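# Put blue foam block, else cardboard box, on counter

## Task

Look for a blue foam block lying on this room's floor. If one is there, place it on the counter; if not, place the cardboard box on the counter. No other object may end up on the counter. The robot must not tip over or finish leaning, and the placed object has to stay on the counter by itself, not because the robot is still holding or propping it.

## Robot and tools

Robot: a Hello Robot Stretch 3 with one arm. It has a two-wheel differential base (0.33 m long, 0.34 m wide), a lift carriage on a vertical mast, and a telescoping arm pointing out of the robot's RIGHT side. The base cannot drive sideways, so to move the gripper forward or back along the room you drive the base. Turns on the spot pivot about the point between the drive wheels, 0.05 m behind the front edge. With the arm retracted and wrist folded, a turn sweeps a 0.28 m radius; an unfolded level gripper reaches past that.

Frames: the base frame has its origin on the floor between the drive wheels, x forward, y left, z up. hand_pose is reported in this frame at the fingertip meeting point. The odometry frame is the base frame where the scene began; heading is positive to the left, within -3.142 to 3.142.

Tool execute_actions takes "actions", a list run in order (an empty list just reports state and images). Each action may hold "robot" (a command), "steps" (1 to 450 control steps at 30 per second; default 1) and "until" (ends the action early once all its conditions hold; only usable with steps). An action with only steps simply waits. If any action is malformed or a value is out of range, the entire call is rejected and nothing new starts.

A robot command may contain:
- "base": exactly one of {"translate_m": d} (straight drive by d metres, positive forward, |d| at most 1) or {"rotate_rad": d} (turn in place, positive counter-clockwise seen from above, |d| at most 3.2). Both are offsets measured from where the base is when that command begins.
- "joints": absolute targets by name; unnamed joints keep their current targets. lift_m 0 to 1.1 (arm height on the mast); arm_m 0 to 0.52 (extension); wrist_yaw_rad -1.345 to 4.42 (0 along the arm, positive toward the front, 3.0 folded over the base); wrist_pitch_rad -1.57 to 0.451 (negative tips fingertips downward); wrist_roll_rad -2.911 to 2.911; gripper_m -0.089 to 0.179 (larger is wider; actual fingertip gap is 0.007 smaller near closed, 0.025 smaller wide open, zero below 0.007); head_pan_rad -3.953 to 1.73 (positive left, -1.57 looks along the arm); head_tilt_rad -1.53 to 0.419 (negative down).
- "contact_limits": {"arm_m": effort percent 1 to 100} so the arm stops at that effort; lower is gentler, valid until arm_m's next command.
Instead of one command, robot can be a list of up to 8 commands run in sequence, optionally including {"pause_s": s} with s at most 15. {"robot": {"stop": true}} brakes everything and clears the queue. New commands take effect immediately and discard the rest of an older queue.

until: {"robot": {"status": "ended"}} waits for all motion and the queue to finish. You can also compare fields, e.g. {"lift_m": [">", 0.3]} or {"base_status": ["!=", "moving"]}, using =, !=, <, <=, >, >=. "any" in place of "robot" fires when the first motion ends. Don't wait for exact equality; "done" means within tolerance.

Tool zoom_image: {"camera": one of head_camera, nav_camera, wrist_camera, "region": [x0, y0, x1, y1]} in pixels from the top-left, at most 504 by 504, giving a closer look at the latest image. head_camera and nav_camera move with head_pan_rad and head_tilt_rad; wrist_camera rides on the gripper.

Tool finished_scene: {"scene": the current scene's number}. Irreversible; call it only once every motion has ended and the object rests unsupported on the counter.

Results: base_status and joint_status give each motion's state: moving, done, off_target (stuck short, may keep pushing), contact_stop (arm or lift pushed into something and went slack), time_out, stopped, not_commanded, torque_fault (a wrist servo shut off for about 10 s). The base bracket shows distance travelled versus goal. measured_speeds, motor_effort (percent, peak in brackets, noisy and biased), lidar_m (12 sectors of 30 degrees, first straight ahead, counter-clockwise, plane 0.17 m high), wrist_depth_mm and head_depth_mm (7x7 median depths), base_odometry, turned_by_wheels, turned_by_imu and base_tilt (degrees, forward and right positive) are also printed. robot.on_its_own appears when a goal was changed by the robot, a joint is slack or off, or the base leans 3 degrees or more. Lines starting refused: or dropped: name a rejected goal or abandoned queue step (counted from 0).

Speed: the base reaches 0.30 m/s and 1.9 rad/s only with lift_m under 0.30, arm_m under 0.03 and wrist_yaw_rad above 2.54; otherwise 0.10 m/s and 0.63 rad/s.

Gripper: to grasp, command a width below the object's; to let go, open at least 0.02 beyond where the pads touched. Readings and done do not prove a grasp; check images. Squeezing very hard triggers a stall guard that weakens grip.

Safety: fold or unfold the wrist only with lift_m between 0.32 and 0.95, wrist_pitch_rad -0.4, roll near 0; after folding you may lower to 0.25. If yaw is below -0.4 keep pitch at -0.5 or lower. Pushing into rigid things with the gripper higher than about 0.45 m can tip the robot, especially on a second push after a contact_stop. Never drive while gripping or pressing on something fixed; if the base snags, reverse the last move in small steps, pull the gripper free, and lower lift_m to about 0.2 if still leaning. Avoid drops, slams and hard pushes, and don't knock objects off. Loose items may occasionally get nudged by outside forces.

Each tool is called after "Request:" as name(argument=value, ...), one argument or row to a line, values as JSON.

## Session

Request:
execute_actions(
  actions=[],
)

Scene clock: 0.00 s.
robot.base_odometry: x=+0.000 y=+0.000 heading=+0.000 (m, m, rad; robot's odometry frame)
robot.turned_by_wheels: +0.000 (rad since the last result)
robot.turned_by_imu: +0.000 (rad since the last result)
robot.base_tilt: forward=-1.9 right=-1.4 (deg)
robot.lidar_m: 1.48 1.77 1.78 2.06 3.17 1.30 1.49 2.00 2.00 1.87 1.21 1.62
robot.head_depth_mm: 1724 1730 1717 1754 1676 1017 1724 / 1888 1888 1893 1899 1822 1177 1828 / 2009 2104 2086 2080 2060 2049 2058 / 2098 2256 2283 2288 2260 2345 2225 / 2075 2124 2162 2168 2200 2196 2156 / 1944 1957 1948 1968 1967 2001 2005 / 1820 1828 1820 1830 1854 1860 1864
robot.base_status: not_commanded
robot.joint_positions: lift_m=+0.444 arm_m=-0.001 wrist_yaw_rad=+2.829 wrist_pitch_rad=-0.405 wrist_roll_rad=-0.007 gripper_m=+0.037 head_pan_rad=+0.004 head_tilt_rad=-0.023
robot.joint_goals: lift_m=+0.444 arm_m=-0.001 wrist_yaw_rad=+2.829 wrist_pitch_rad=-0.405 wrist_roll_rad=-0.007 gripper_m=+0.037 head_pan_rad=+0.004 head_tilt_rad=-0.023
robot.joint_status: lift_m=not_commanded arm_m=not_commanded wrist_yaw_rad=not_commanded wrist_pitch_rad=not_commanded wrist_roll_rad=not_commanded gripper_m=not_commanded head_pan_rad=not_commanded head_tilt_rad=not_commanded
robot.measured_speeds: translate_m=+0.000 rotate_rad=+0.000 lift_m=+0.000 arm_m=+0.000 wrist_yaw_rad=+0.000 wrist_pitch_rad=+0.000 wrist_roll_rad=+0.000 head_pan_rad=+0.000 head_tilt_rad=+0.000
robot: refusals=0 queue=idle queue_left=0
robot.motor_effort: left_wheel=+0 right_wheel=+0 lift_m=+35 arm_m=-1 wrist_yaw_rad=+0 wrist_pitch_rad=+5 wrist_roll_rad=+0 gripper_m=+0 head_pan_rad=+1 head_tilt_rad=+3 (%)
robot.hand_pose: x=+0.0484 y=+0.0712 z=+0.4599 quat_wxyz=(+0.249, +0.704, +0.034, +0.665) (m; robot's base frame)
robot.wrist_depth_mm: - - - - - - - / - - - - - - - / - - - - - - - / - 921 957 966 - - - / 743 779 786 802 814 817 833 / 646 - 652 663 663 691 686 / 559 - 578 588 600 603 599
pictures: head_camera (sideways: a quarter turn clockwise sets it upright), nav_camera (sideways: a quarter turn counterclockwise sets it upright), wrist_camera
Images, in order (width x height): head_camera 896x504, nav_camera 672x504, wrist_camera 644x364.

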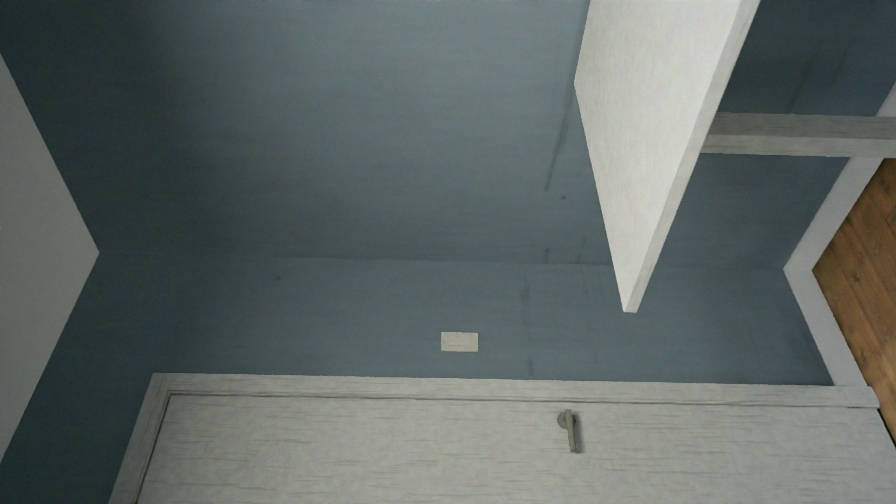

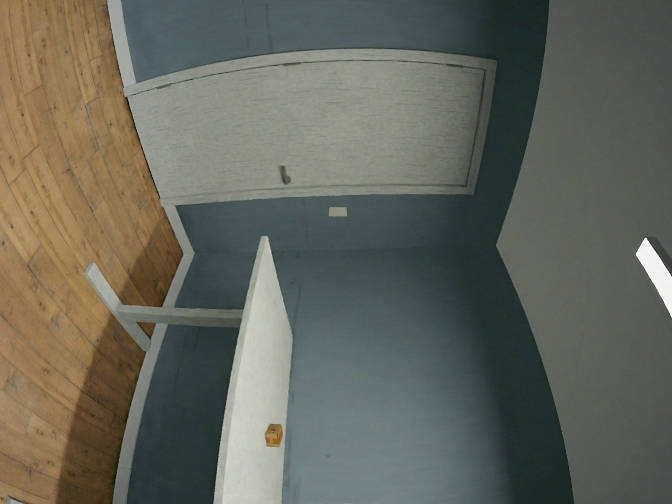

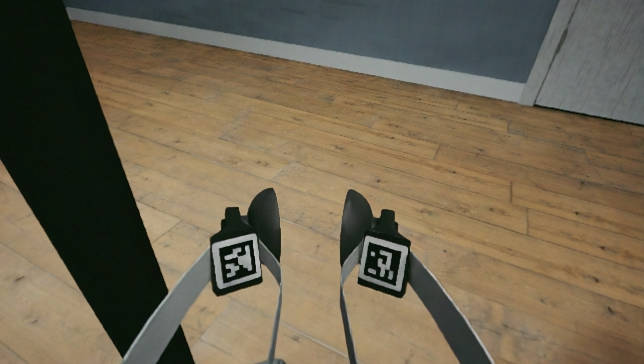

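Request:
execute_actions(
  actions=[
    {"robot":{"joints":{"head_tilt_rad":-0.6,"head_pan_rad":-1.3,"lift_m":0.28}},"steps":450,"until":{"robot":{"status":"ended"}}},
  ],
)

Request:
execute_actions(
  actions=[
    {"robot":{"joints":{"head_pan_rad":-3.1}},"steps":450,"until":{"robot":{"status":"ended"}}},
  ],
)

Scene clock: 2.50 s.
robot.base_odometry: x=+0.000 y=+0.000 heading=+0.000 (m, m, rad; robot's odometry frame)
robot.turned_by_wheels: +0.000 (rad since the last result)
robot.turned_by_imu: +0.000 (rad since the last result)
robot.base_tilt: forward=-1.9 right=-1.4 (deg)
robot.lidar_m: 1.47 1.77 1.79 2.07 3.17 1.30 1.49 2.00 2.00 1.87 1.21 1.61
robot.head_depth_mm: 1791 1998 2265 2295 1814 1487 1265 / 1696 1896 2137 2255 1807 1482 1259 / 1610 1793 1993 2172 1803 1491 1265 / 1541 1683 1857 2066 1796 1495 1271 / 1457 1557 1023 1977 1710 1493 1260 / 1401 1382 954 1814 1775 1492 1266 / 1356 1360 903 1793 1818 1496 1270
robot.base_status: not_commanded
robot.joint_positions: lift_m=+0.281 arm_m=-0.001 wrist_yaw_rad=+2.829 wrist_pitch_rad=-0.405 wrist_roll_rad=-0.007 gripper_m=+0.037 head_pan_rad=-1.293 head_tilt_rad=-0.592
robot.joint_goals: lift_m=+0.280 arm_m=-0.001 wrist_yaw_rad=+2.829 wrist_pitch_rad=-0.405 wrist_roll_rad=-0.007 gripper_m=+0.037 head_pan_rad=-1.300 head_tilt_rad=-0.600
robot.joint_status: lift_m=done arm_m=not_commanded wrist_yaw_rad=not_commanded wrist_pitch_rad=not_commanded wrist_roll_rad=not_commanded gripper_m=not_commanded head_pan_rad=done head_tilt_rad=done
robot.measured_speeds: translate_m=+0.000 rotate_rad=+0.000 lift_m=+0.000 arm_m=+0.000 wrist_yaw_rad=+0.000 wrist_pitch_rad=+0.000 wrist_roll_rad=+0.000 head_pan_rad=+0.000 head_tilt_rad=+0.000
robot: refusals=0 queue=done queue_left=0
robot.motor_effort: left_wheel=-1(1) right_wheel=+1(1) lift_m=+20(36) arm_m=+0(1) wrist_yaw_rad=+1(0) wrist_pitch_rad=+5(5) wrist_roll_rad=+0(0) gripper_m=+0(1) head_pan_rad=-2(38) head_tilt_rad=-5(40) (%)
robot.hand_pose: x=+0.0484 y=+0.0712 z=+0.2962 quat_wxyz=(+0.249, +0.704, +0.034, +0.665) (m; robot's base frame)
robot.wrist_depth_mm: - - - - - - - / - - - - - - - / - 854 857 856 892 918 941 / - 660 672 695 707 720 733 / 540 551 576 576 579 586 586 / 469 - - 482 480 491 506 / - - - 427 426 437 440
pictures: head_camera (sideways: a quarter turn clockwise sets it upright), nav_camera (sideways: a quarter turn counterclockwise sets it upright), wrist_camera
Images, in order (width x height): head_camera 896x504, nav_camera 672x504, wrist_camera 644x364.

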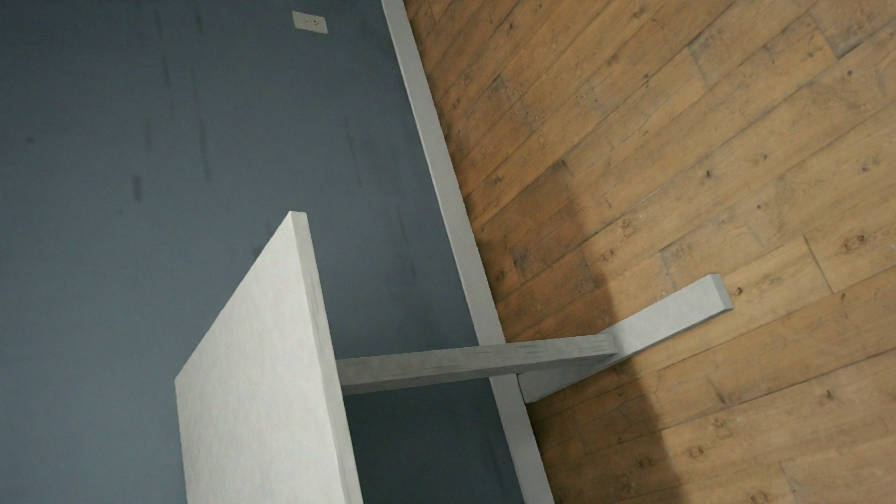

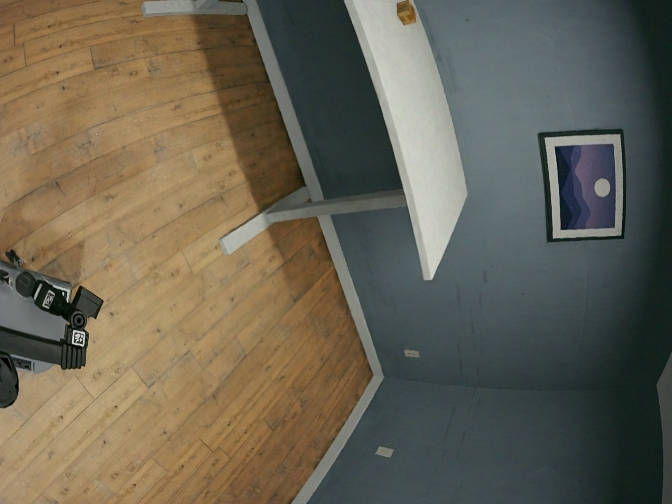

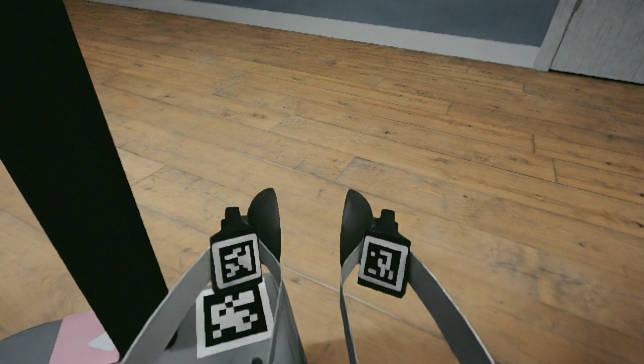

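Scene clock: 3.90 s.
robot.base_odometry: x=+0.000 y=+0.000 heading=+0.000 (m, m, rad; robot's odometry frame)
robot.turned_by_wheels: +0.000 (rad since the last result)
robot.turned_by_imu: +0.000 (rad since the last result)
robot.base_tilt: forward=-1.9 right=-1.4 (deg)
robot.lidar_m: 1.47 1.77 1.78 2.06 3.18 1.30 1.49 2.00 2.00 1.88 1.21 1.61
robot.head_depth_mm: 2924 1543 1498 1641 1742 1502 1273 / 2632 1608 1660 1842 1814 1491 1264 / 2428 1747 1862 2064 1814 1495 1270 / 2239 1937 2129 2224 1814 1481 1263 / 2082 2156 2429 2315 1821 1482 1276 / 1939 2117 2306 2328 1811 1495 1272 / 1822 1957 2160 2247 1806 1493 1257
robot.base_status: not_commanded
robot.joint_positions: lift_m=+0.281 arm_m=-0.001 wrist_yaw_rad=+2.829 wrist_pitch_rad=-0.405 wrist_roll_rad=-0.007 gripper_m=+0.037 head_pan_rad=-3.093 head_tilt_rad=-0.593
robot.joint_goals: lift_m=+0.280 arm_m=-0.001 wrist_yaw_rad=+2.829 wrist_pitch_rad=-0.405 wrist_roll_rad=-0.007 gripper_m=+0.037 head_pan_rad=-3.100 head_tilt_rad=-0.600
robot.joint_status: lift_m=done arm_m=not_commanded wrist_yaw_rad=not_commanded wrist_pitch_rad=not_commanded wrist_roll_rad=not_commanded gripper_m=not_commanded head_pan_rad=done head_tilt_rad=done
robot.measured_speeds: translate_m=+0.000 rotate_rad=+0.000 lift_m=+0.000 arm_m=+0.000 wrist_yaw_rad=+0.000 wrist_pitch_rad=+0.000 wrist_roll_rad=+0.000 head_pan_rad=+0.000 head_tilt_rad=+0.000
robot: refusals=0 queue=done queue_left=0
robot.motor_effort: left_wheel=+0(0) right_wheel=+1(0) lift_m=+20(20) arm_m=+0(1) wrist_yaw_rad=+0(0) wrist_pitch_rad=+5(5) wrist_roll_rad=+0(0) gripper_m=+0(1) head_pan_rad=-2(36) head_tilt_rad=-4(5) (%)
robot.hand_pose: x=+0.0484 y=+0.0712 z=+0.2962 quat_wxyz=(+0.249, +0.704, +0.034, +0.665) (m; robot's base frame)
robot.wrist_depth_mm: - - - - - - - / - - - - - - - / - 842 881 867 922 914 963 / - 675 683 703 723 728 741 / 531 549 577 579 586 580 605 / 461 - - 487 477 488 502 / - - - 418 426 429 435
pictures: head_camera (sideways: a quarter turn clockwise sets it upright), nav_camera (sideways: a quarter turn counterclockwise sets it upright), wrist_camera
Images, in order (width x height): head_camera 896x504, nav_camera 672x504, wrist_camera 644x364.

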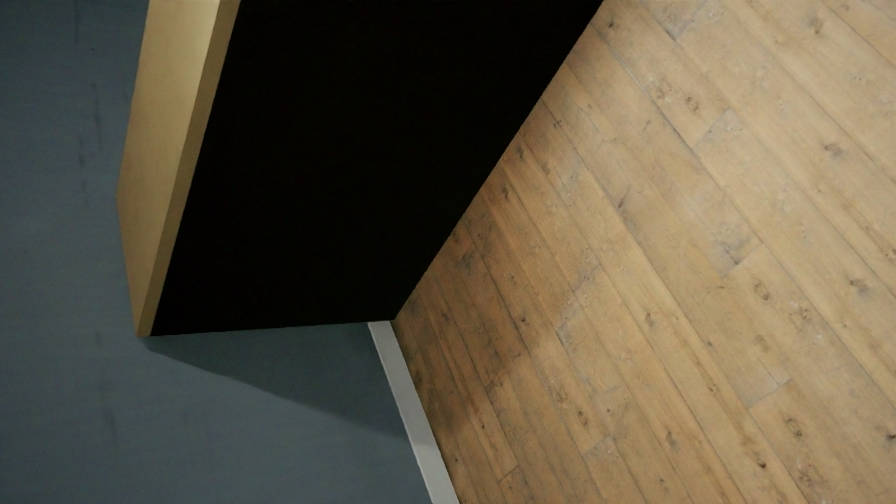

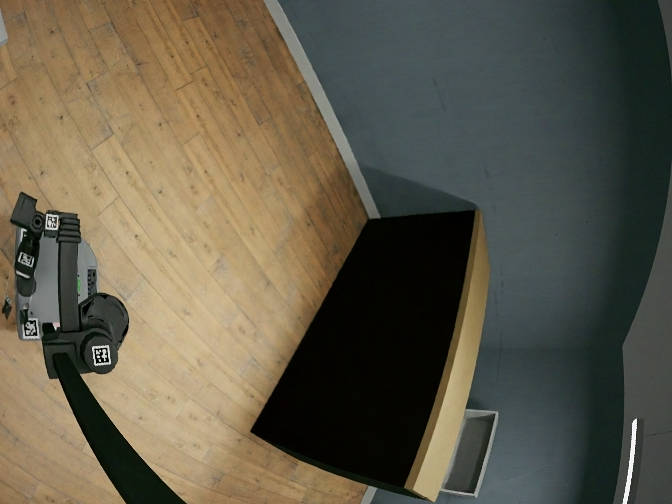

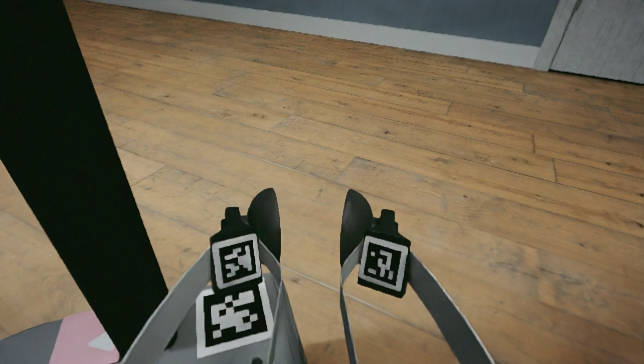

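Request:
execute_actions(
  actions=[
    {"robot":[{"base":{"rotate_rad":2.15},"joints":{"head_pan_rad":-0.3,"head_tilt_rad":-0.7}},{"base":{"translate_m":1.0}}],"steps":450,"until":{"robot":{"status":"ended"}}},
  ],
)

Scene clock: 11.77 s.
robot.base_odometry: x=-0.547 y=+0.837 heading=+2.150 (m, m, rad; robot's odometry frame)
robot.turned_by_wheels: +2.150 (rad since the last result)
robot.turned_by_imu: +2.142 (rad since the last result)
robot.base_tilt: forward=-1.9 right=-1.4 (deg)
robot.lidar_m: 2.19 0.67 0.48 0.69 2.21 2.62 2.21 2.26 1.76 1.57 1.57 1.87
robot.head_depth_mm: 1950 2083 2228 2018 1639 1390 1202 / 2188 2408 2486 2012 1649 1373 1208 / 2254 2516 2592 2027 1640 1395 1210 / 2149 2389 2563 1990 1650 1399 1206 / 2045 2293 2452 2020 1650 1394 1210 / 1952 2167 2378 2011 1649 1408 1208 / 1875 2060 2305 2033 1638 1386 1214
robot.base_status: done (translate_m +1.0000 of +1.0000)
robot.joint_positions: lift_m=+0.280 arm_m=-0.001 wrist_yaw_rad=+2.829 wrist_pitch_rad=-0.405 wrist_roll_rad=-0.007 gripper_m=+0.037 head_pan_rad=-0.307 head_tilt_rad=-0.692
robot.joint_goals: lift_m=+0.280 arm_m=-0.001 wrist_yaw_rad=+2.829 wrist_pitch_rad=-0.405 wrist_roll_rad=-0.007 gripper_m=+0.037 head_pan_rad=-0.300 head_tilt_rad=-0.700
robot.joint_status: lift_m=done arm_m=not_commanded wrist_yaw_rad=not_commanded wrist_pitch_rad=not_commanded wrist_roll_rad=not_commanded gripper_m=not_commanded head_pan_rad=done head_tilt_rad=done
robot.measured_speeds: translate_m=+0.000 rotate_rad=+0.000 lift_m=+0.000 arm_m=+0.000 wrist_yaw_rad=+0.000 wrist_pitch_rad=+0.000 wrist_roll_rad=+0.000 head_pan_rad=+0.000 head_tilt_rad=+0.000
robot: refusals=0 queue=done queue_left=0
robot.motor_effort: left_wheel=-4(12) right_wheel=+3(9) lift_m=+20(20) arm_m=+0(1) wrist_yaw_rad=+0(0) wrist_pitch_rad=+5(5) wrist_roll_rad=+0(0) gripper_m=+0(0) head_pan_rad=+2(37) head_tilt_rad=-5(16) (%)
robot.hand_pose: x=+0.0484 y=+0.0712 z=+0.2961 quat_wxyz=(+0.249, +0.704, +0.034, +0.665) (m; robot's base frame)
robot.wrist_depth_mm: - - 934 553 504 618 - / - - - 597 556 688 - / - 837 858 642 619 798 963 / - 667 676 662 680 708 734 / 537 549 584 565 589 578 603 / 461 - - 486 473 497 501 / - - - 419 426 429 434
pictures: head_camera (sideways: a quarter turn clockwise sets it upright), nav_camera (sideways: a quarter turn counterclockwise sets it upright), wrist_camera
Images, in order (width x height): head_camera 896x504, nav_camera 672x504, wrist_camera 644x364.

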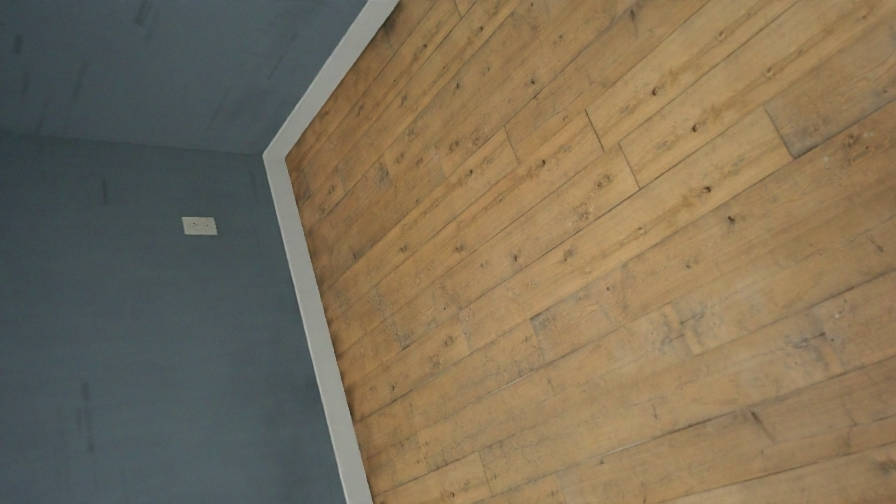

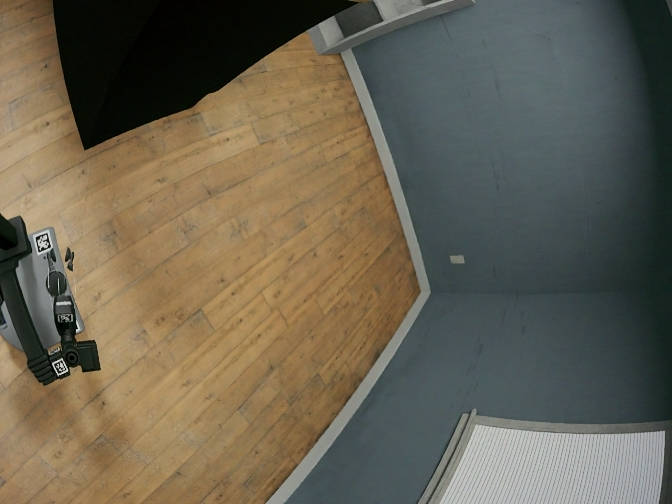

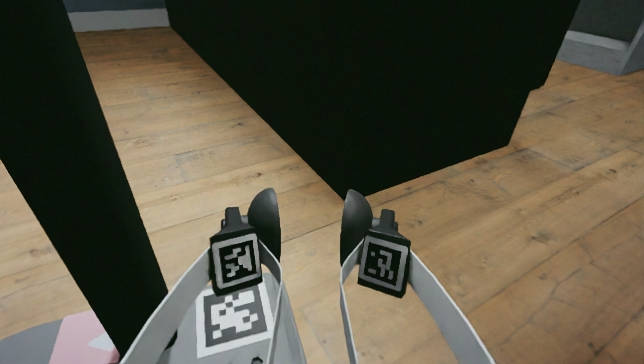

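Request:
execute_actions(
  actions=[
    {"robot":[{"base":{"translate_m":1.0},"joints":{"head_pan_rad":1.5,"head_tilt_rad":-0.65}},{"base":{"translate_m":0.15}}],"steps":450,"until":{"robot":{"status":"ended"}}},
  ],
)

Scene clock: 18.83 s.
robot.base_odometry: x=-1.177 y=+1.799 heading=+2.150 (m, m, rad; robot's odometry frame)
robot.turned_by_wheels: +0.000 (rad since the last result)
robot.turned_by_imu: +0.002 (rad since the last result)
robot.base_tilt: forward=-1.9 right=-1.4 (deg)
robot.lidar_m: 1.06 1.07 1.09 1.73 0.67 0.72 3.38 2.45 1.49 1.32 1.33 1.21
robot.head_depth_mm: 1572 1672 1670 1878 1613 1423 1225 / 2176 1709 1859 1986 1708 1421 1229 / 2261 2523 2664 2127 1701 1429 1230 / 2198 2450 2657 2111 1696 1423 1217 / 2126 2385 2601 2104 1716 1426 1225 / 2095 2336 2545 2130 1721 1406 1234 / 2042 2241 2467 2000 1634 1419 -
robot.base_status: done (translate_m +0.1500 of +0.1500)
robot.joint_positions: lift_m=+0.280 arm_m=-0.001 wrist_yaw_rad=+2.829 wrist_pitch_rad=-0.405 wrist_roll_rad=-0.007 gripper_m=+0.037 head_pan_rad=+1.493 head_tilt_rad=-0.656
robot.joint_goals: lift_m=+0.280 arm_m=-0.001 wrist_yaw_rad=+2.829 wrist_pitch_rad=-0.405 wrist_roll_rad=-0.007 gripper_m=+0.037 head_pan_rad=+1.500 head_tilt_rad=-0.650
robot.joint_status: lift_m=done arm_m=not_commanded wrist_yaw_rad=not_commanded wrist_pitch_rad=not_commanded wrist_roll_rad=not_commanded gripper_m=not_commanded head_pan_rad=done head_tilt_rad=done
robot.measured_speeds: translate_m=+0.000 rotate_rad=+0.000 lift_m=+0.000 arm_m=+0.000 wrist_yaw_rad=+0.000 wrist_pitch_rad=+0.000 wrist_roll_rad=+0.000 head_pan_rad=+0.000 head_tilt_rad=+0.000
robot: refusals=0 queue=done queue_left=0
robot.motor_effort: left_wheel=-3(12) right_wheel=+3(8) lift_m=+20(20) arm_m=+0(1) wrist_yaw_rad=+0(0) wrist_pitch_rad=+5(5) wrist_roll_rad=+0(0) gripper_m=+0(0) head_pan_rad=+3(36) head_tilt_rad=+3(11) (%)
robot.hand_pose: x=+0.0484 y=+0.0712 z=+0.2961 quat_wxyz=(+0.249, +0.704, +0.034, +0.665) (m; robot's base frame)
robot.wrist_depth_mm: - - - - - - 799 / - - - - - - 825 / - 835 863 885 930 927 851 / - 657 669 699 714 705 746 / 530 560 579 573 589 587 599 / 462 - - 482 479 496 508 / - - - 419 422 433 436
pictures: head_camera (sideways: a quarter turn clockwise sets it upright), nav_camera (sideways: a quarter turn counterclockwise sets it upright), wrist_camera
Images, in order (width x height): head_camera 896x504, nav_camera 672x504, wrist_camera 644x364.

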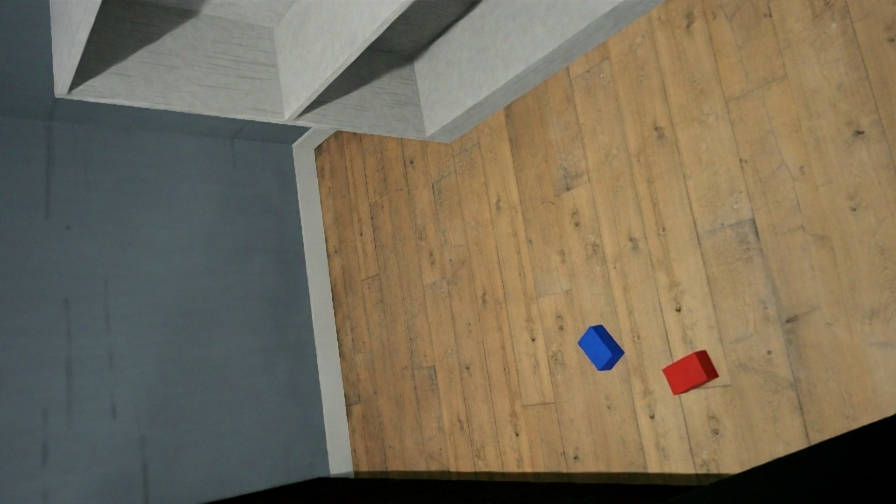

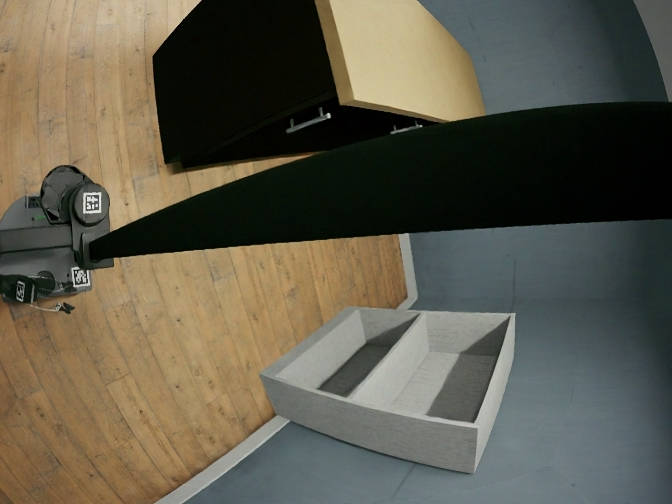

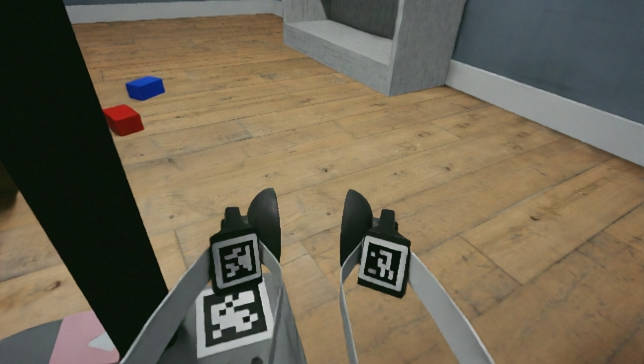

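Request:
execute_actions(
  actions=[
    {"robot":[{"base":{"rotate_rad":-2.245},"joints":{"head_pan_rad":-2.85,"head_tilt_rad":-0.95}},{"base":{"translate_m":-0.645}},{"base":{"rotate_rad":0.865}}],"steps":450,"until":{"robot":{"status":"ended"}}},
  ],
)

Scene clock: 27.37 s.
robot.base_odometry: x=-1.819 y=+1.861 heading=+0.770 (m, m, rad; robot's odometry frame)
robot.turned_by_wheels: -1.380 (rad since the last result)
robot.turned_by_imu: -1.377 (rad since the last result)
robot.base_tilt: forward=-1.9 right=-1.4 (deg)
robot.lidar_m: 1.74 0.83 0.60 0.57 0.53 0.45 1.17 1.05 0.76 0.75 2.51 1.81
robot.head_depth_mm: 1856 2054 1809 1574 1394 1238 1137 / 1908 2122 1830 1580 1394 1253 - / 1971 2151 1846 1579 1390 1245 - / 2002 2173 1839 1582 1401 1244 - / 1637 1842 1857 1597 1400 1245 - / 1335 1469 1649 1597 1375 1254 1147 / 1126 1215 1316 1512 1401 1253 1137
robot.base_status: done (rotate_rad +0.8649 of +0.8650)
robot.joint_positions: lift_m=+0.280 arm_m=-0.001 wrist_yaw_rad=+2.829 wrist_pitch_rad=-0.405 wrist_roll_rad=-0.007 gripper_m=+0.037 head_pan_rad=-2.843 head_tilt_rad=-0.939
robot.joint_goals: lift_m=+0.280 arm_m=-0.001 wrist_yaw_rad=+2.829 wrist_pitch_rad=-0.405 wrist_roll_rad=-0.007 gripper_m=+0.037 head_pan_rad=-2.850 head_tilt_rad=-0.950
robot.joint_status: lift_m=done arm_m=not_commanded wrist_yaw_rad=not_commanded wrist_pitch_rad=not_commanded wrist_roll_rad=not_commanded gripper_m=not_commanded head_pan_rad=done head_tilt_rad=done
robot.measured_speeds: translate_m=+0.000 rotate_rad=+0.000 lift_m=+0.000 arm_m=+0.000 wrist_yaw_rad=+0.000 wrist_pitch_rad=+0.000 wrist_roll_rad=+0.000 head_pan_rad=+0.000 head_tilt_rad=+0.000
robot: refusals=0 queue=done queue_left=0
robot.motor_effort: left_wheel=-4(15) right_wheel=+2(7) lift_m=+20(20) arm_m=-2(0) wrist_yaw_rad=-1(0) wrist_pitch_rad=+5(5) wrist_roll_rad=+0(0) gripper_m=+1(0) head_pan_rad=-2(37) head_tilt_rad=-6(33) (%)
robot.hand_pose: x=+0.0484 y=+0.0711 z=+0.2961 quat_wxyz=(+0.249, +0.704, +0.034, +0.665) (m; robot's base frame)
robot.wrist_depth_mm: - 491 541 595 647 700 796 / - 532 585 642 708 806 882 / - 590 629 695 779 844 927 / - 616 642 697 710 729 729 / 534 561 589 570 583 589 605 / 459 - - 480 484 501 500 / - - - 422 420 427 443
pictures: head_camera (sideways: a quarter turn clockwise sets it upright), nav_camera (sideways: a quarter turn counterclockwise sets it upright), wrist_camera
Images, in order (width x height): head_camera 896x504, nav_camera 672x504, wrist_camera 644x364.

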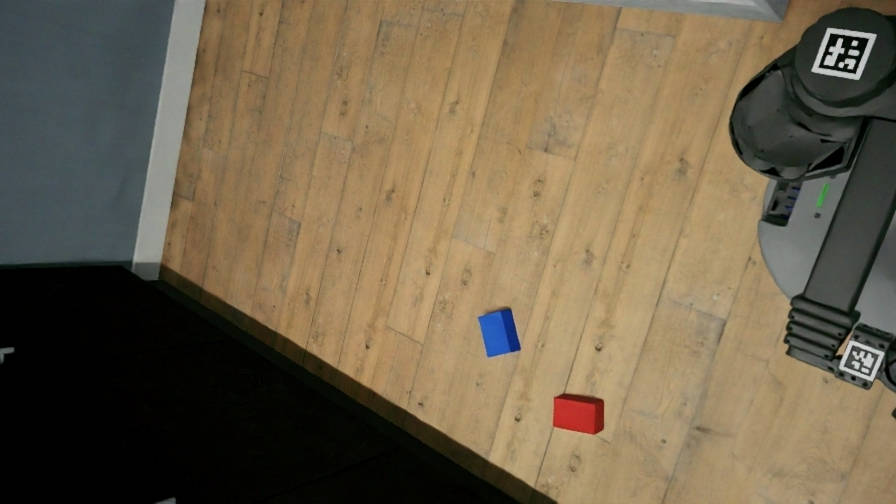

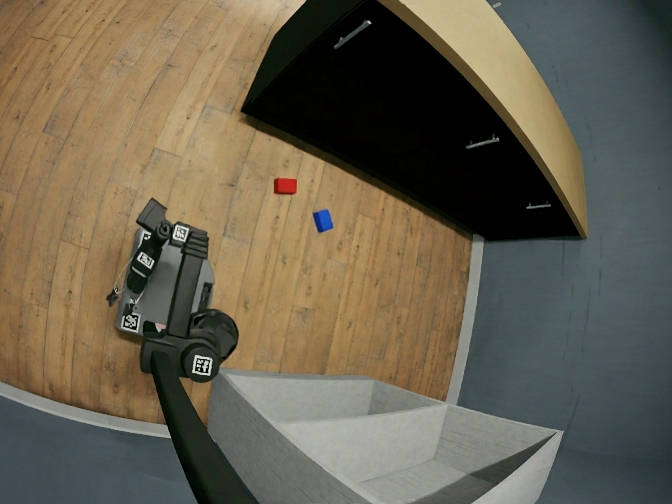

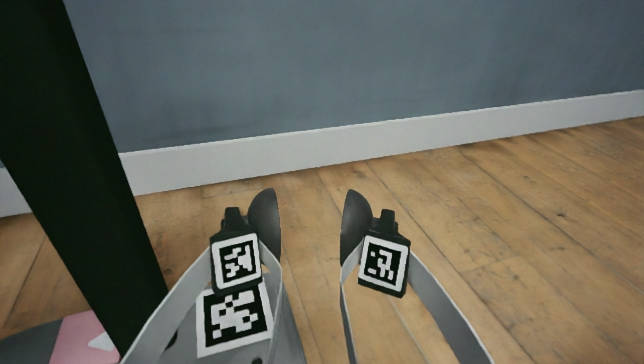

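Request:
execute_actions(
  actions=[
    {"robot":[{"base":{"translate_m":-0.81},"joints":{"head_pan_rad":-1.4,"head_tilt_rad":-1.1,"gripper_m":0.1}},{"joints":{"lift_m":0.33}},{"joints":{"wrist_yaw_rad":0.68,"gripper_m":0.17,"arm_m":0.1}},{"joints":{"wrist_pitch_rad":-0.6,"lift_m":0.17,"arm_m":0.15}}],"steps":450,"until":{"robot":{"status":"ended"}}},
  ],
)

Scene clock: 37.60 s.
robot.base_odometry: x=-2.400 y=+1.297 heading=+0.770 (m, m, rad; robot's odometry frame)
robot.turned_by_wheels: +0.000 (rad since the last result)
robot.turned_by_imu: -0.004 (rad since the last result)
robot.base_tilt: forward=-1.9 right=-1.3 (deg)
robot.lidar_m: 2.32 0.50 0.53 0.51 0.49 0.41 1.23 1.07 0.77 0.74 0.76 2.66
robot.head_depth_mm: 704 841 1044 1393 1292 1199 1110 / 715 858 1081 1403 1317 1208 - / 733 881 1107 1411 1329 1220 - / 745 899 1138 1434 1299 1221 1126 / 762 930 1179 1433 1304 1214 1109 / 778 945 1212 1453 1329 1202 1119 / 796 973 1263 1457 1333 1214 1123
robot.base_status: done (translate_m -0.8100 of -0.8100)
robot.joint_positions: lift_m=+0.171 arm_m=+0.150 wrist_yaw_rad=+0.682 wrist_pitch_rad=-0.611 wrist_roll_rad=-0.007 gripper_m=+0.170 head_pan_rad=-1.406 head_tilt_rad=-1.087
robot.joint_goals: lift_m=+0.170 arm_m=+0.150 wrist_yaw_rad=+0.680 wrist_pitch_rad=-0.600 wrist_roll_rad=-0.007 gripper_m=+0.170 head_pan_rad=-1.400 head_tilt_rad=-1.100
robot.joint_status: lift_m=done arm_m=done wrist_yaw_rad=done wrist_pitch_rad=done wrist_roll_rad=not_commanded gripper_m=done head_pan_rad=done head_tilt_rad=done
robot.measured_speeds: translate_m=+0.000 rotate_rad=+0.000 lift_m=+0.000 arm_m=+0.000 wrist_yaw_rad=+0.000 wrist_pitch_rad=+0.000 wrist_roll_rad=+0.000 head_pan_rad=+0.000 head_tilt_rad=+0.000
robot: refusals=0 queue=done queue_left=0
robot.motor_effort: left_wheel=-4(16) right_wheel=+3(5) lift_m=+20(55) arm_m=+4(6) wrist_yaw_rad=-2(5) wrist_pitch_rad=+4(6) wrist_roll_rad=+0(0) gripper_m=+0(96) head_pan_rad=+2(35) head_tilt_rad=-8(26) (%)
robot.hand_pose: x=+0.1021 y=-0.4469 z=+0.1424 quat_wxyz=(+0.709, +0.426, -0.561, +0.026) (m; robot's base frame)
robot.wrist_depth_mm: 599 625 602 511 421 317 274 / 498 501 517 518 458 392 336 / 413 418 374 439 448 418 362 / 358 363 371 375 384 388 378 / 326 320 327 332 337 346 345 / - 284 291 247 297 298 309 / 255 259 261 223 267 271 276
pictures: head_camera (sideways: a quarter turn clockwise sets it upright), nav_camera (sideways: a quarter turn counterclockwise sets it upright), wrist_camera
Images, in order (width x height): head_camera 896x504, nav_camera 672x504, wrist_camera 644x364.

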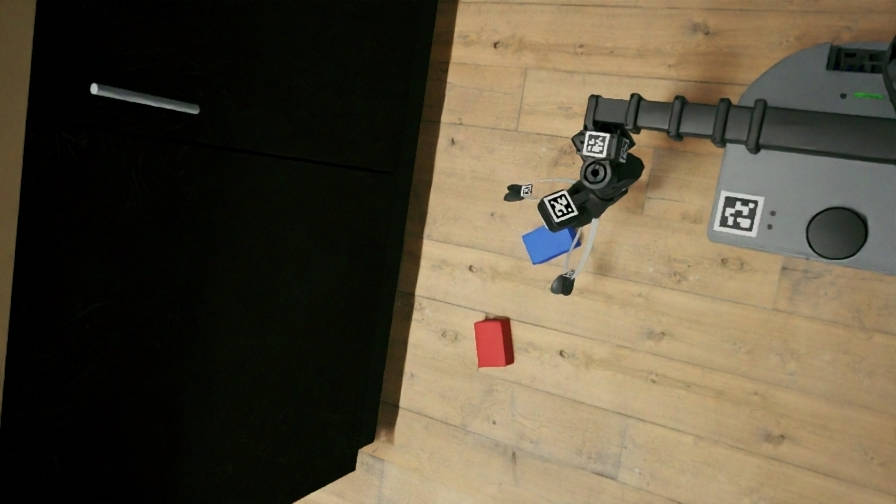

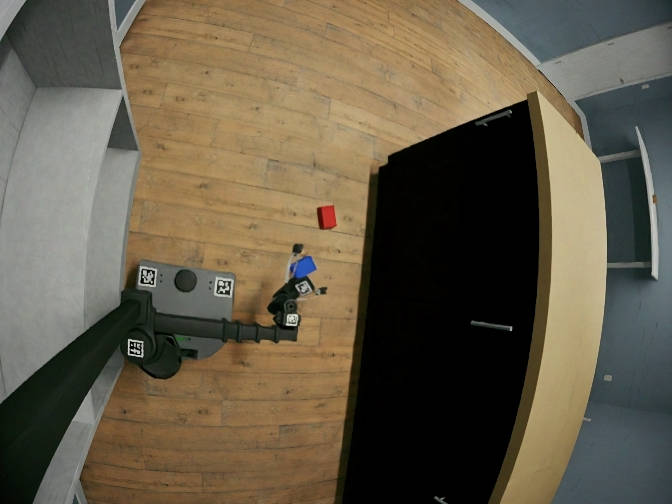

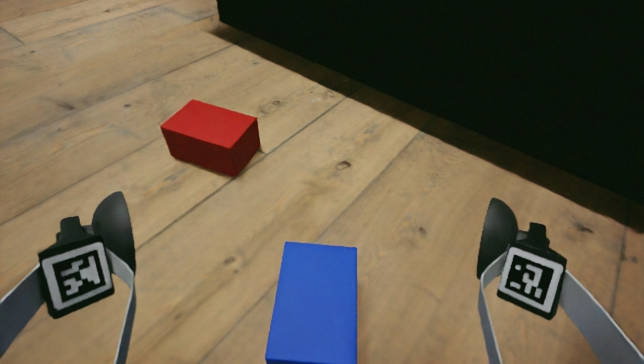

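Request:
execute_actions(
  actions=[
    {"robot":[{"joints":{"lift_m":0.06,"arm_m":0.168}},{"joints":{"gripper_m":0.01}},{"joints":{"lift_m":0.15}}],"steps":450,"until":{"robot":{"status":"ended"}}},
  ],
)

Scene clock: 42.97 s.
robot.base_odometry: x=-2.400 y=+1.297 heading=+0.770 (m, m, rad; robot's odometry frame)
robot.turned_by_wheels: +0.000 (rad since the last result)
robot.turned_by_imu: -0.001 (rad since the last result)
robot.base_tilt: forward=-2.0 right=-1.4 (deg)
robot.lidar_m: 2.33 0.50 0.53 0.51 0.49 0.41 1.23 1.07 0.78 0.74 0.77 2.66
robot.head_depth_mm: 707 842 1053 1377 1302 1195 1105 / 718 857 1075 1409 1323 1211 - / 731 884 1103 1420 1341 1222 - / 747 903 1135 1432 1280 1217 1132 / 764 927 1178 1445 1317 1198 1118 / 777 947 1214 1455 1314 1205 1111 / 795 973 1265 1458 1318 1218 1119
robot.base_status: done (translate_m -0.8100 of -0.8100)
robot.joint_positions: lift_m=+0.149 arm_m=+0.168 wrist_yaw_rad=+0.682 wrist_pitch_rad=-0.615 wrist_roll_rad=-0.007 gripper_m=+0.014 head_pan_rad=-1.406 head_tilt_rad=-1.087
robot.joint_goals: lift_m=+0.150 arm_m=+0.168 wrist_yaw_rad=+0.680 wrist_pitch_rad=-0.600 wrist_roll_rad=-0.007 gripper_m=+0.013 head_pan_rad=-1.400 head_tilt_rad=-1.100
robot.joint_status: lift_m=done arm_m=done wrist_yaw_rad=done wrist_pitch_rad=done wrist_roll_rad=not_commanded gripper_m=done head_pan_rad=done head_tilt_rad=done
robot.measured_speeds: translate_m=+0.000 rotate_rad=+0.000 lift_m=+0.000 arm_m=+0.000 wrist_yaw_rad=+0.000 wrist_pitch_rad=+0.000 wrist_roll_rad=+0.000 head_pan_rad=+0.000 head_tilt_rad=+0.000
robot: refusals=0 queue=done queue_left=0
robot.motor_effort: left_wheel=-3(3) right_wheel=+2(3) lift_m=+50(53) arm_m=+5(5) wrist_yaw_rad=-3(2) wrist_pitch_rad=+5(5) wrist_roll_rad=+0(0) gripper_m=-22(100) head_pan_rad=+2(2) head_tilt_rad=-8(8) (%)
robot.hand_pose: x=+0.1017 y=-0.4644 z=+0.1207 quat_wxyz=(+0.709, +0.427, -0.561, +0.025) (m; robot's base frame)
robot.wrist_depth_mm: 559 574 563 490 406 345 261 / 441 462 473 485 444 377 326 / 381 366 353 402 418 398 348 / 330 334 339 168 354 363 354 / 293 294 147 147 309 315 316 / 261 263 131 131 264 280 279 / 234 238 230 126 245 250 251
pictures: head_camera (sideways: a quarter turn clockwise sets it upright), nav_camera (sideways: a quarter turn counterclockwise sets it upright), wrist_camera
Images, in order (width x height): head_camera 896x504, nav_camera 672x504, wrist_camera 644x364.

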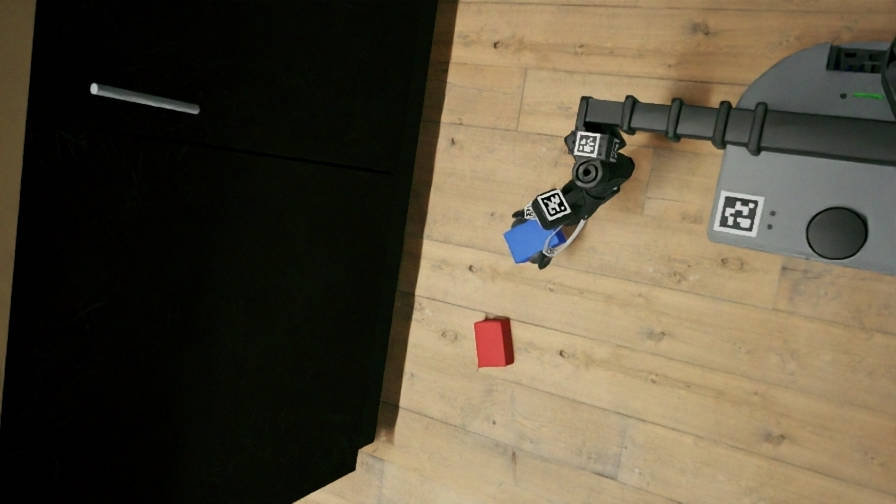

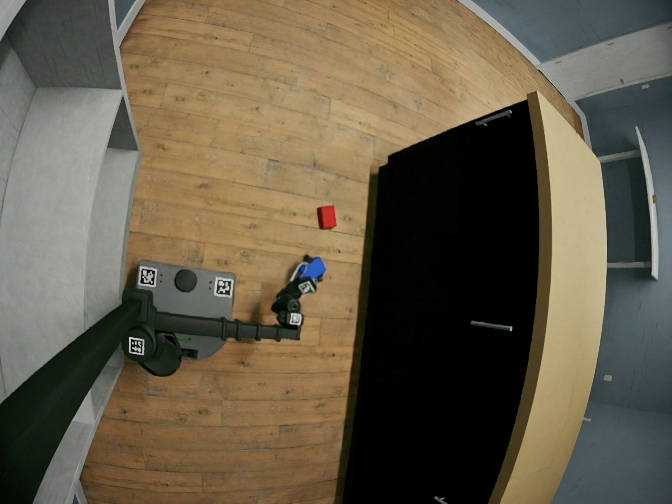

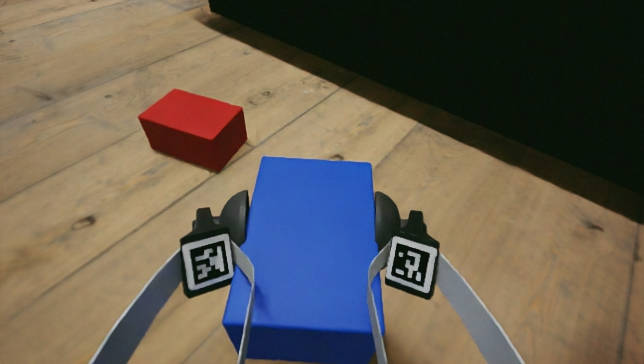

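Counter height may differ; raise then check.

Request:
execute_actions(
  actions=[
    {"robot":{"joints":{"arm_m":0.25,"lift_m":1.04,"wrist_yaw_rad":0,"head_pan_rad":-1.45,"head_tilt_rad":-0.6}},"steps":450,"until":{"robot":{"status":"ended"}}},
  ],
)

Scene clock: 51.97 s.
robot.base_odometry: x=-2.400 y=+1.297 heading=+0.770 (m, m, rad; robot's odometry frame)
robot.turned_by_wheels: +0.000 (rad since the last result)
robot.turned_by_imu: -0.001 (rad since the last result)
robot.base_tilt: forward=-2.0 right=-1.3 (deg)
robot.lidar_m: 2.32 0.49 0.53 0.51 0.49 0.41 1.23 1.07 0.78 0.74 0.77 2.66
robot.head_depth_mm: 3538 - 830 811 919 1081 1250 / 3593 3908 - 825 938 1099 1256 / 3613 3971 942 840 972 1131 1259 / 3620 - 921 856 986 1170 1260 / 3764 - 921 875 1013 1195 1255 / 3764 - 923 891 1037 1228 1257 / 3777 - 921 908 1058 1255 1260
robot.base_status: done (translate_m -0.8100 of -0.8100)
robot.joint_positions: lift_m=+1.039 arm_m=+0.250 wrist_yaw_rad=+0.003 wrist_pitch_rad=-0.615 wrist_roll_rad=-0.007 gripper_m=+0.014 head_pan_rad=-1.443 head_tilt_rad=-0.606
robot.joint_goals: lift_m=+1.040 arm_m=+0.250 wrist_yaw_rad=+0.000 wrist_pitch_rad=-0.600 wrist_roll_rad=-0.007 gripper_m=+0.013 head_pan_rad=-1.450 head_tilt_rad=-0.600
robot.joint_status: lift_m=done arm_m=done wrist_yaw_rad=done wrist_pitch_rad=done wrist_roll_rad=not_commanded gripper_m=done head_pan_rad=done head_tilt_rad=done
robot.measured_speeds: translate_m=+0.000 rotate_rad=+0.000 lift_m=+0.000 arm_m=+0.000 wrist_yaw_rad=+0.000 wrist_pitch_rad=+0.000 wrist_roll_rad=+0.000 head_pan_rad=+0.000 head_tilt_rad=+0.000
robot: refusals=0 queue=done queue_left=0
robot.motor_effort: left_wheel=-4(4) right_wheel=+3(2) lift_m=+50(51) arm_m=+3(4) wrist_yaw_rad=-3(5) wrist_pitch_rad=+5(5) wrist_roll_rad=+0(0) gripper_m=-21(22) head_pan_rad=-3(10) head_tilt_rad=+4(36) (%)
robot.hand_pose: x=-0.0210 y=-0.5900 z=+1.0107 quat_wxyz=(+0.677, +0.216, -0.671, -0.213) (m; robot's base frame)
robot.wrist_depth_mm: 508 531 535 554 573 601 609 / 418 425 436 448 459 468 480 / 350 358 369 376 379 388 398 / 323 327 323 168 335 343 348 / 424 420 147 147 401 437 439 / 526 525 131 130 585 547 555 / 704 707 628 125 730 738 760
pictures: head_camera (sideways: a quarter turn clockwise sets it upright), nav_camera (sideways: a quarter turn counterclockwise sets it upright), wrist_camera
Images, in order (width x height): head_camera 896x504, nav_camera 672x504, wrist_camera 644x364.

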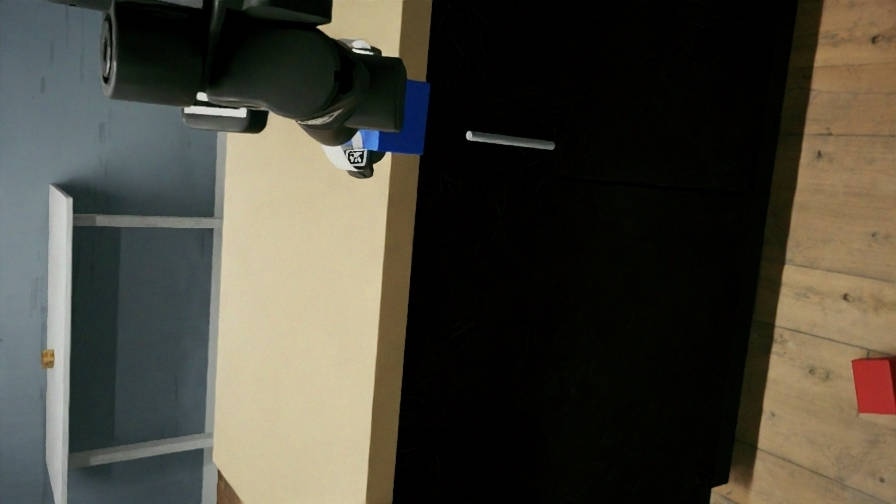

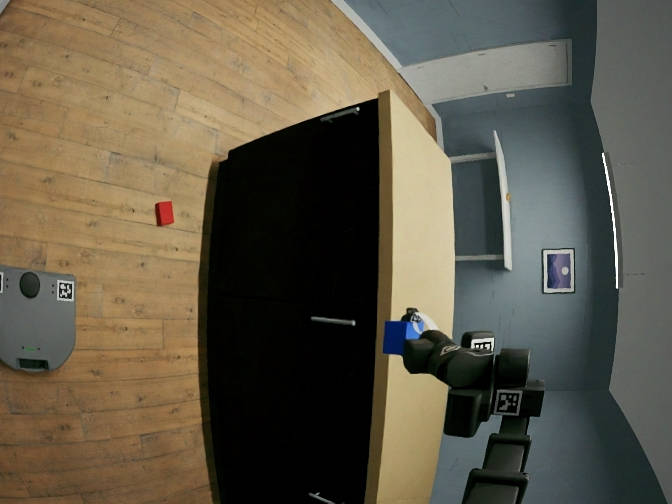

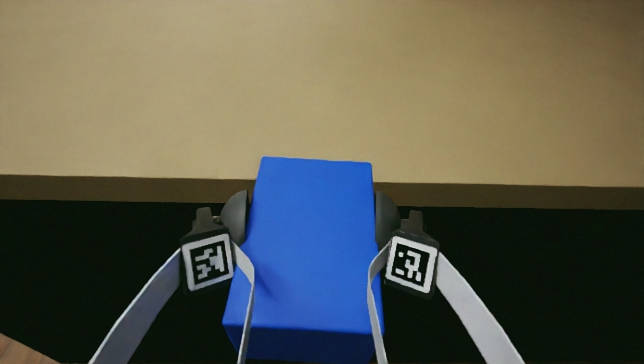

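Request:
execute_actions(
  actions=[
    {"robot":[{"joints":{"arm_m":0.52,"lift_m":1.0}},{"joints":{"lift_m":0.971}}],"steps":450,"until":{"robot":{"status":"ended"}}},
  ],
)

Scene clock: 56.10 s.
robot.base_odometry: x=-2.400 y=+1.297 heading=+0.770 (m, m, rad; robot's odometry frame)
robot.turned_by_wheels: +0.000 (rad since the last result)
robot.turned_by_imu: -0.001 (rad since the last result)
robot.base_tilt: forward=-2.0 right=-1.4 (deg)
robot.lidar_m: 2.32 0.50 0.53 0.51 0.49 0.41 1.23 1.07 0.77 0.74 0.77 2.66
robot.head_depth_mm: 3494 - 896 809 925 1080 1270 / 3607 3775 830 824 944 1105 1261 / 3689 3981 920 838 972 1129 1249 / 3631 - 919 857 993 1164 1255 / 3690 - 918 875 1013 1184 1255 / 3761 - 918 892 1029 1222 1255 / 3837 - 921 908 1058 1259 1254
robot.base_status: done (translate_m -0.8100 of -0.8100)
robot.joint_positions: lift_m=+0.971 arm_m=+0.519 wrist_yaw_rad=+0.002 wrist_pitch_rad=-0.615 wrist_roll_rad=-0.007 gripper_m=+0.014 head_pan_rad=-1.443 head_tilt_rad=-0.606
robot.joint_goals: lift_m=+0.971 arm_m=+0.520 wrist_yaw_rad=+0.000 wrist_pitch_rad=-0.600 wrist_roll_rad=-0.007 gripper_m=+0.013 head_pan_rad=-1.450 head_tilt_rad=-0.600
robot.joint_status: lift_m=done arm_m=done wrist_yaw_rad=done wrist_pitch_rad=done wrist_roll_rad=not_commanded gripper_m=done head_pan_rad=done head_tilt_rad=done
robot.measured_speeds: translate_m=+0.000 rotate_rad=+0.000 lift_m=+0.000 arm_m=+0.000 wrist_yaw_rad=+0.000 wrist_pitch_rad=+0.000 wrist_roll_rad=+0.000 head_pan_rad=+0.000 head_tilt_rad=+0.000
robot: refusals=0 queue=done queue_left=0
robot.motor_effort: left_wheel=-4(4) right_wheel=+3(3) lift_m=+21(51) arm_m=+4(4) wrist_yaw_rad=-2(2) wrist_pitch_rad=+5(5) wrist_roll_rad=+0(0) gripper_m=-22(22) head_pan_rad=-2(3) head_tilt_rad=+3(3) (%)
robot.hand_pose: x=-0.0212 y=-0.8589 z=+0.9426 quat_wxyz=(+0.677, +0.216, -0.671, -0.213) (m; robot's base frame)
robot.wrist_depth_mm: 364 373 386 401 412 423 435 / 297 305 312 319 324 336 347 / 251 257 262 266 273 278 284 / 218 221 222 167 234 237 242 / 192 195 148 147 205 206 210 / 171 174 131 131 173 184 186 / 155 157 151 126 162 165 166
pictures: head_camera (sideways: a quarter turn clockwise sets it upright), nav_camera (sideways: a quarter turn counterclockwise sets it upright), wrist_camera
Images, in order (width x height): head_camera 896x504, nav_camera 672x504, wrist_camera 644x364.

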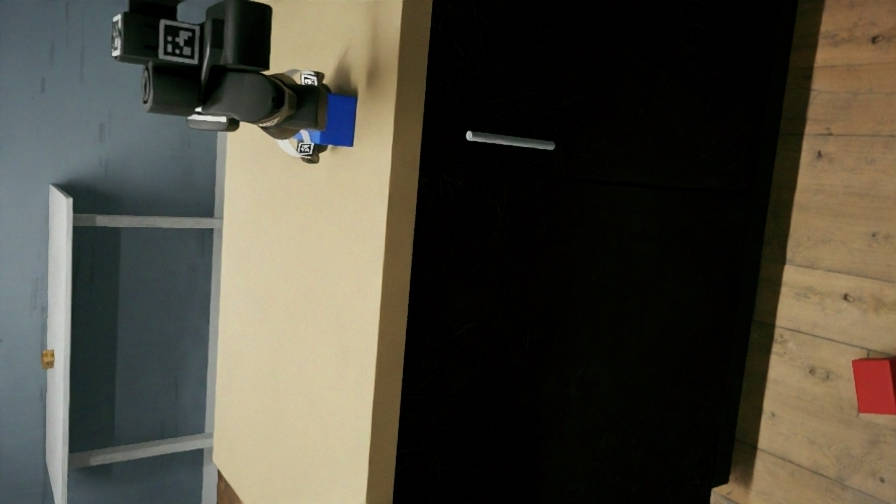

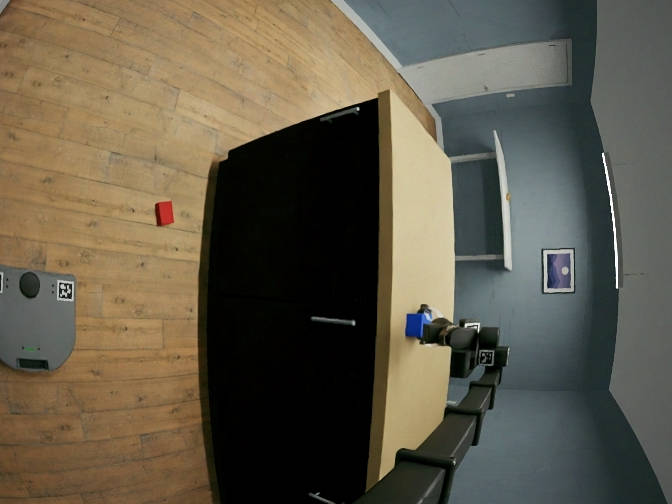

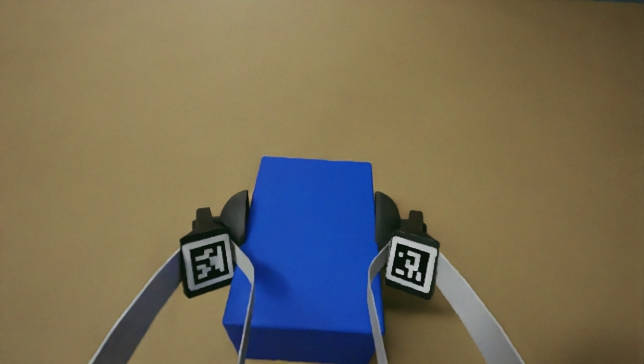

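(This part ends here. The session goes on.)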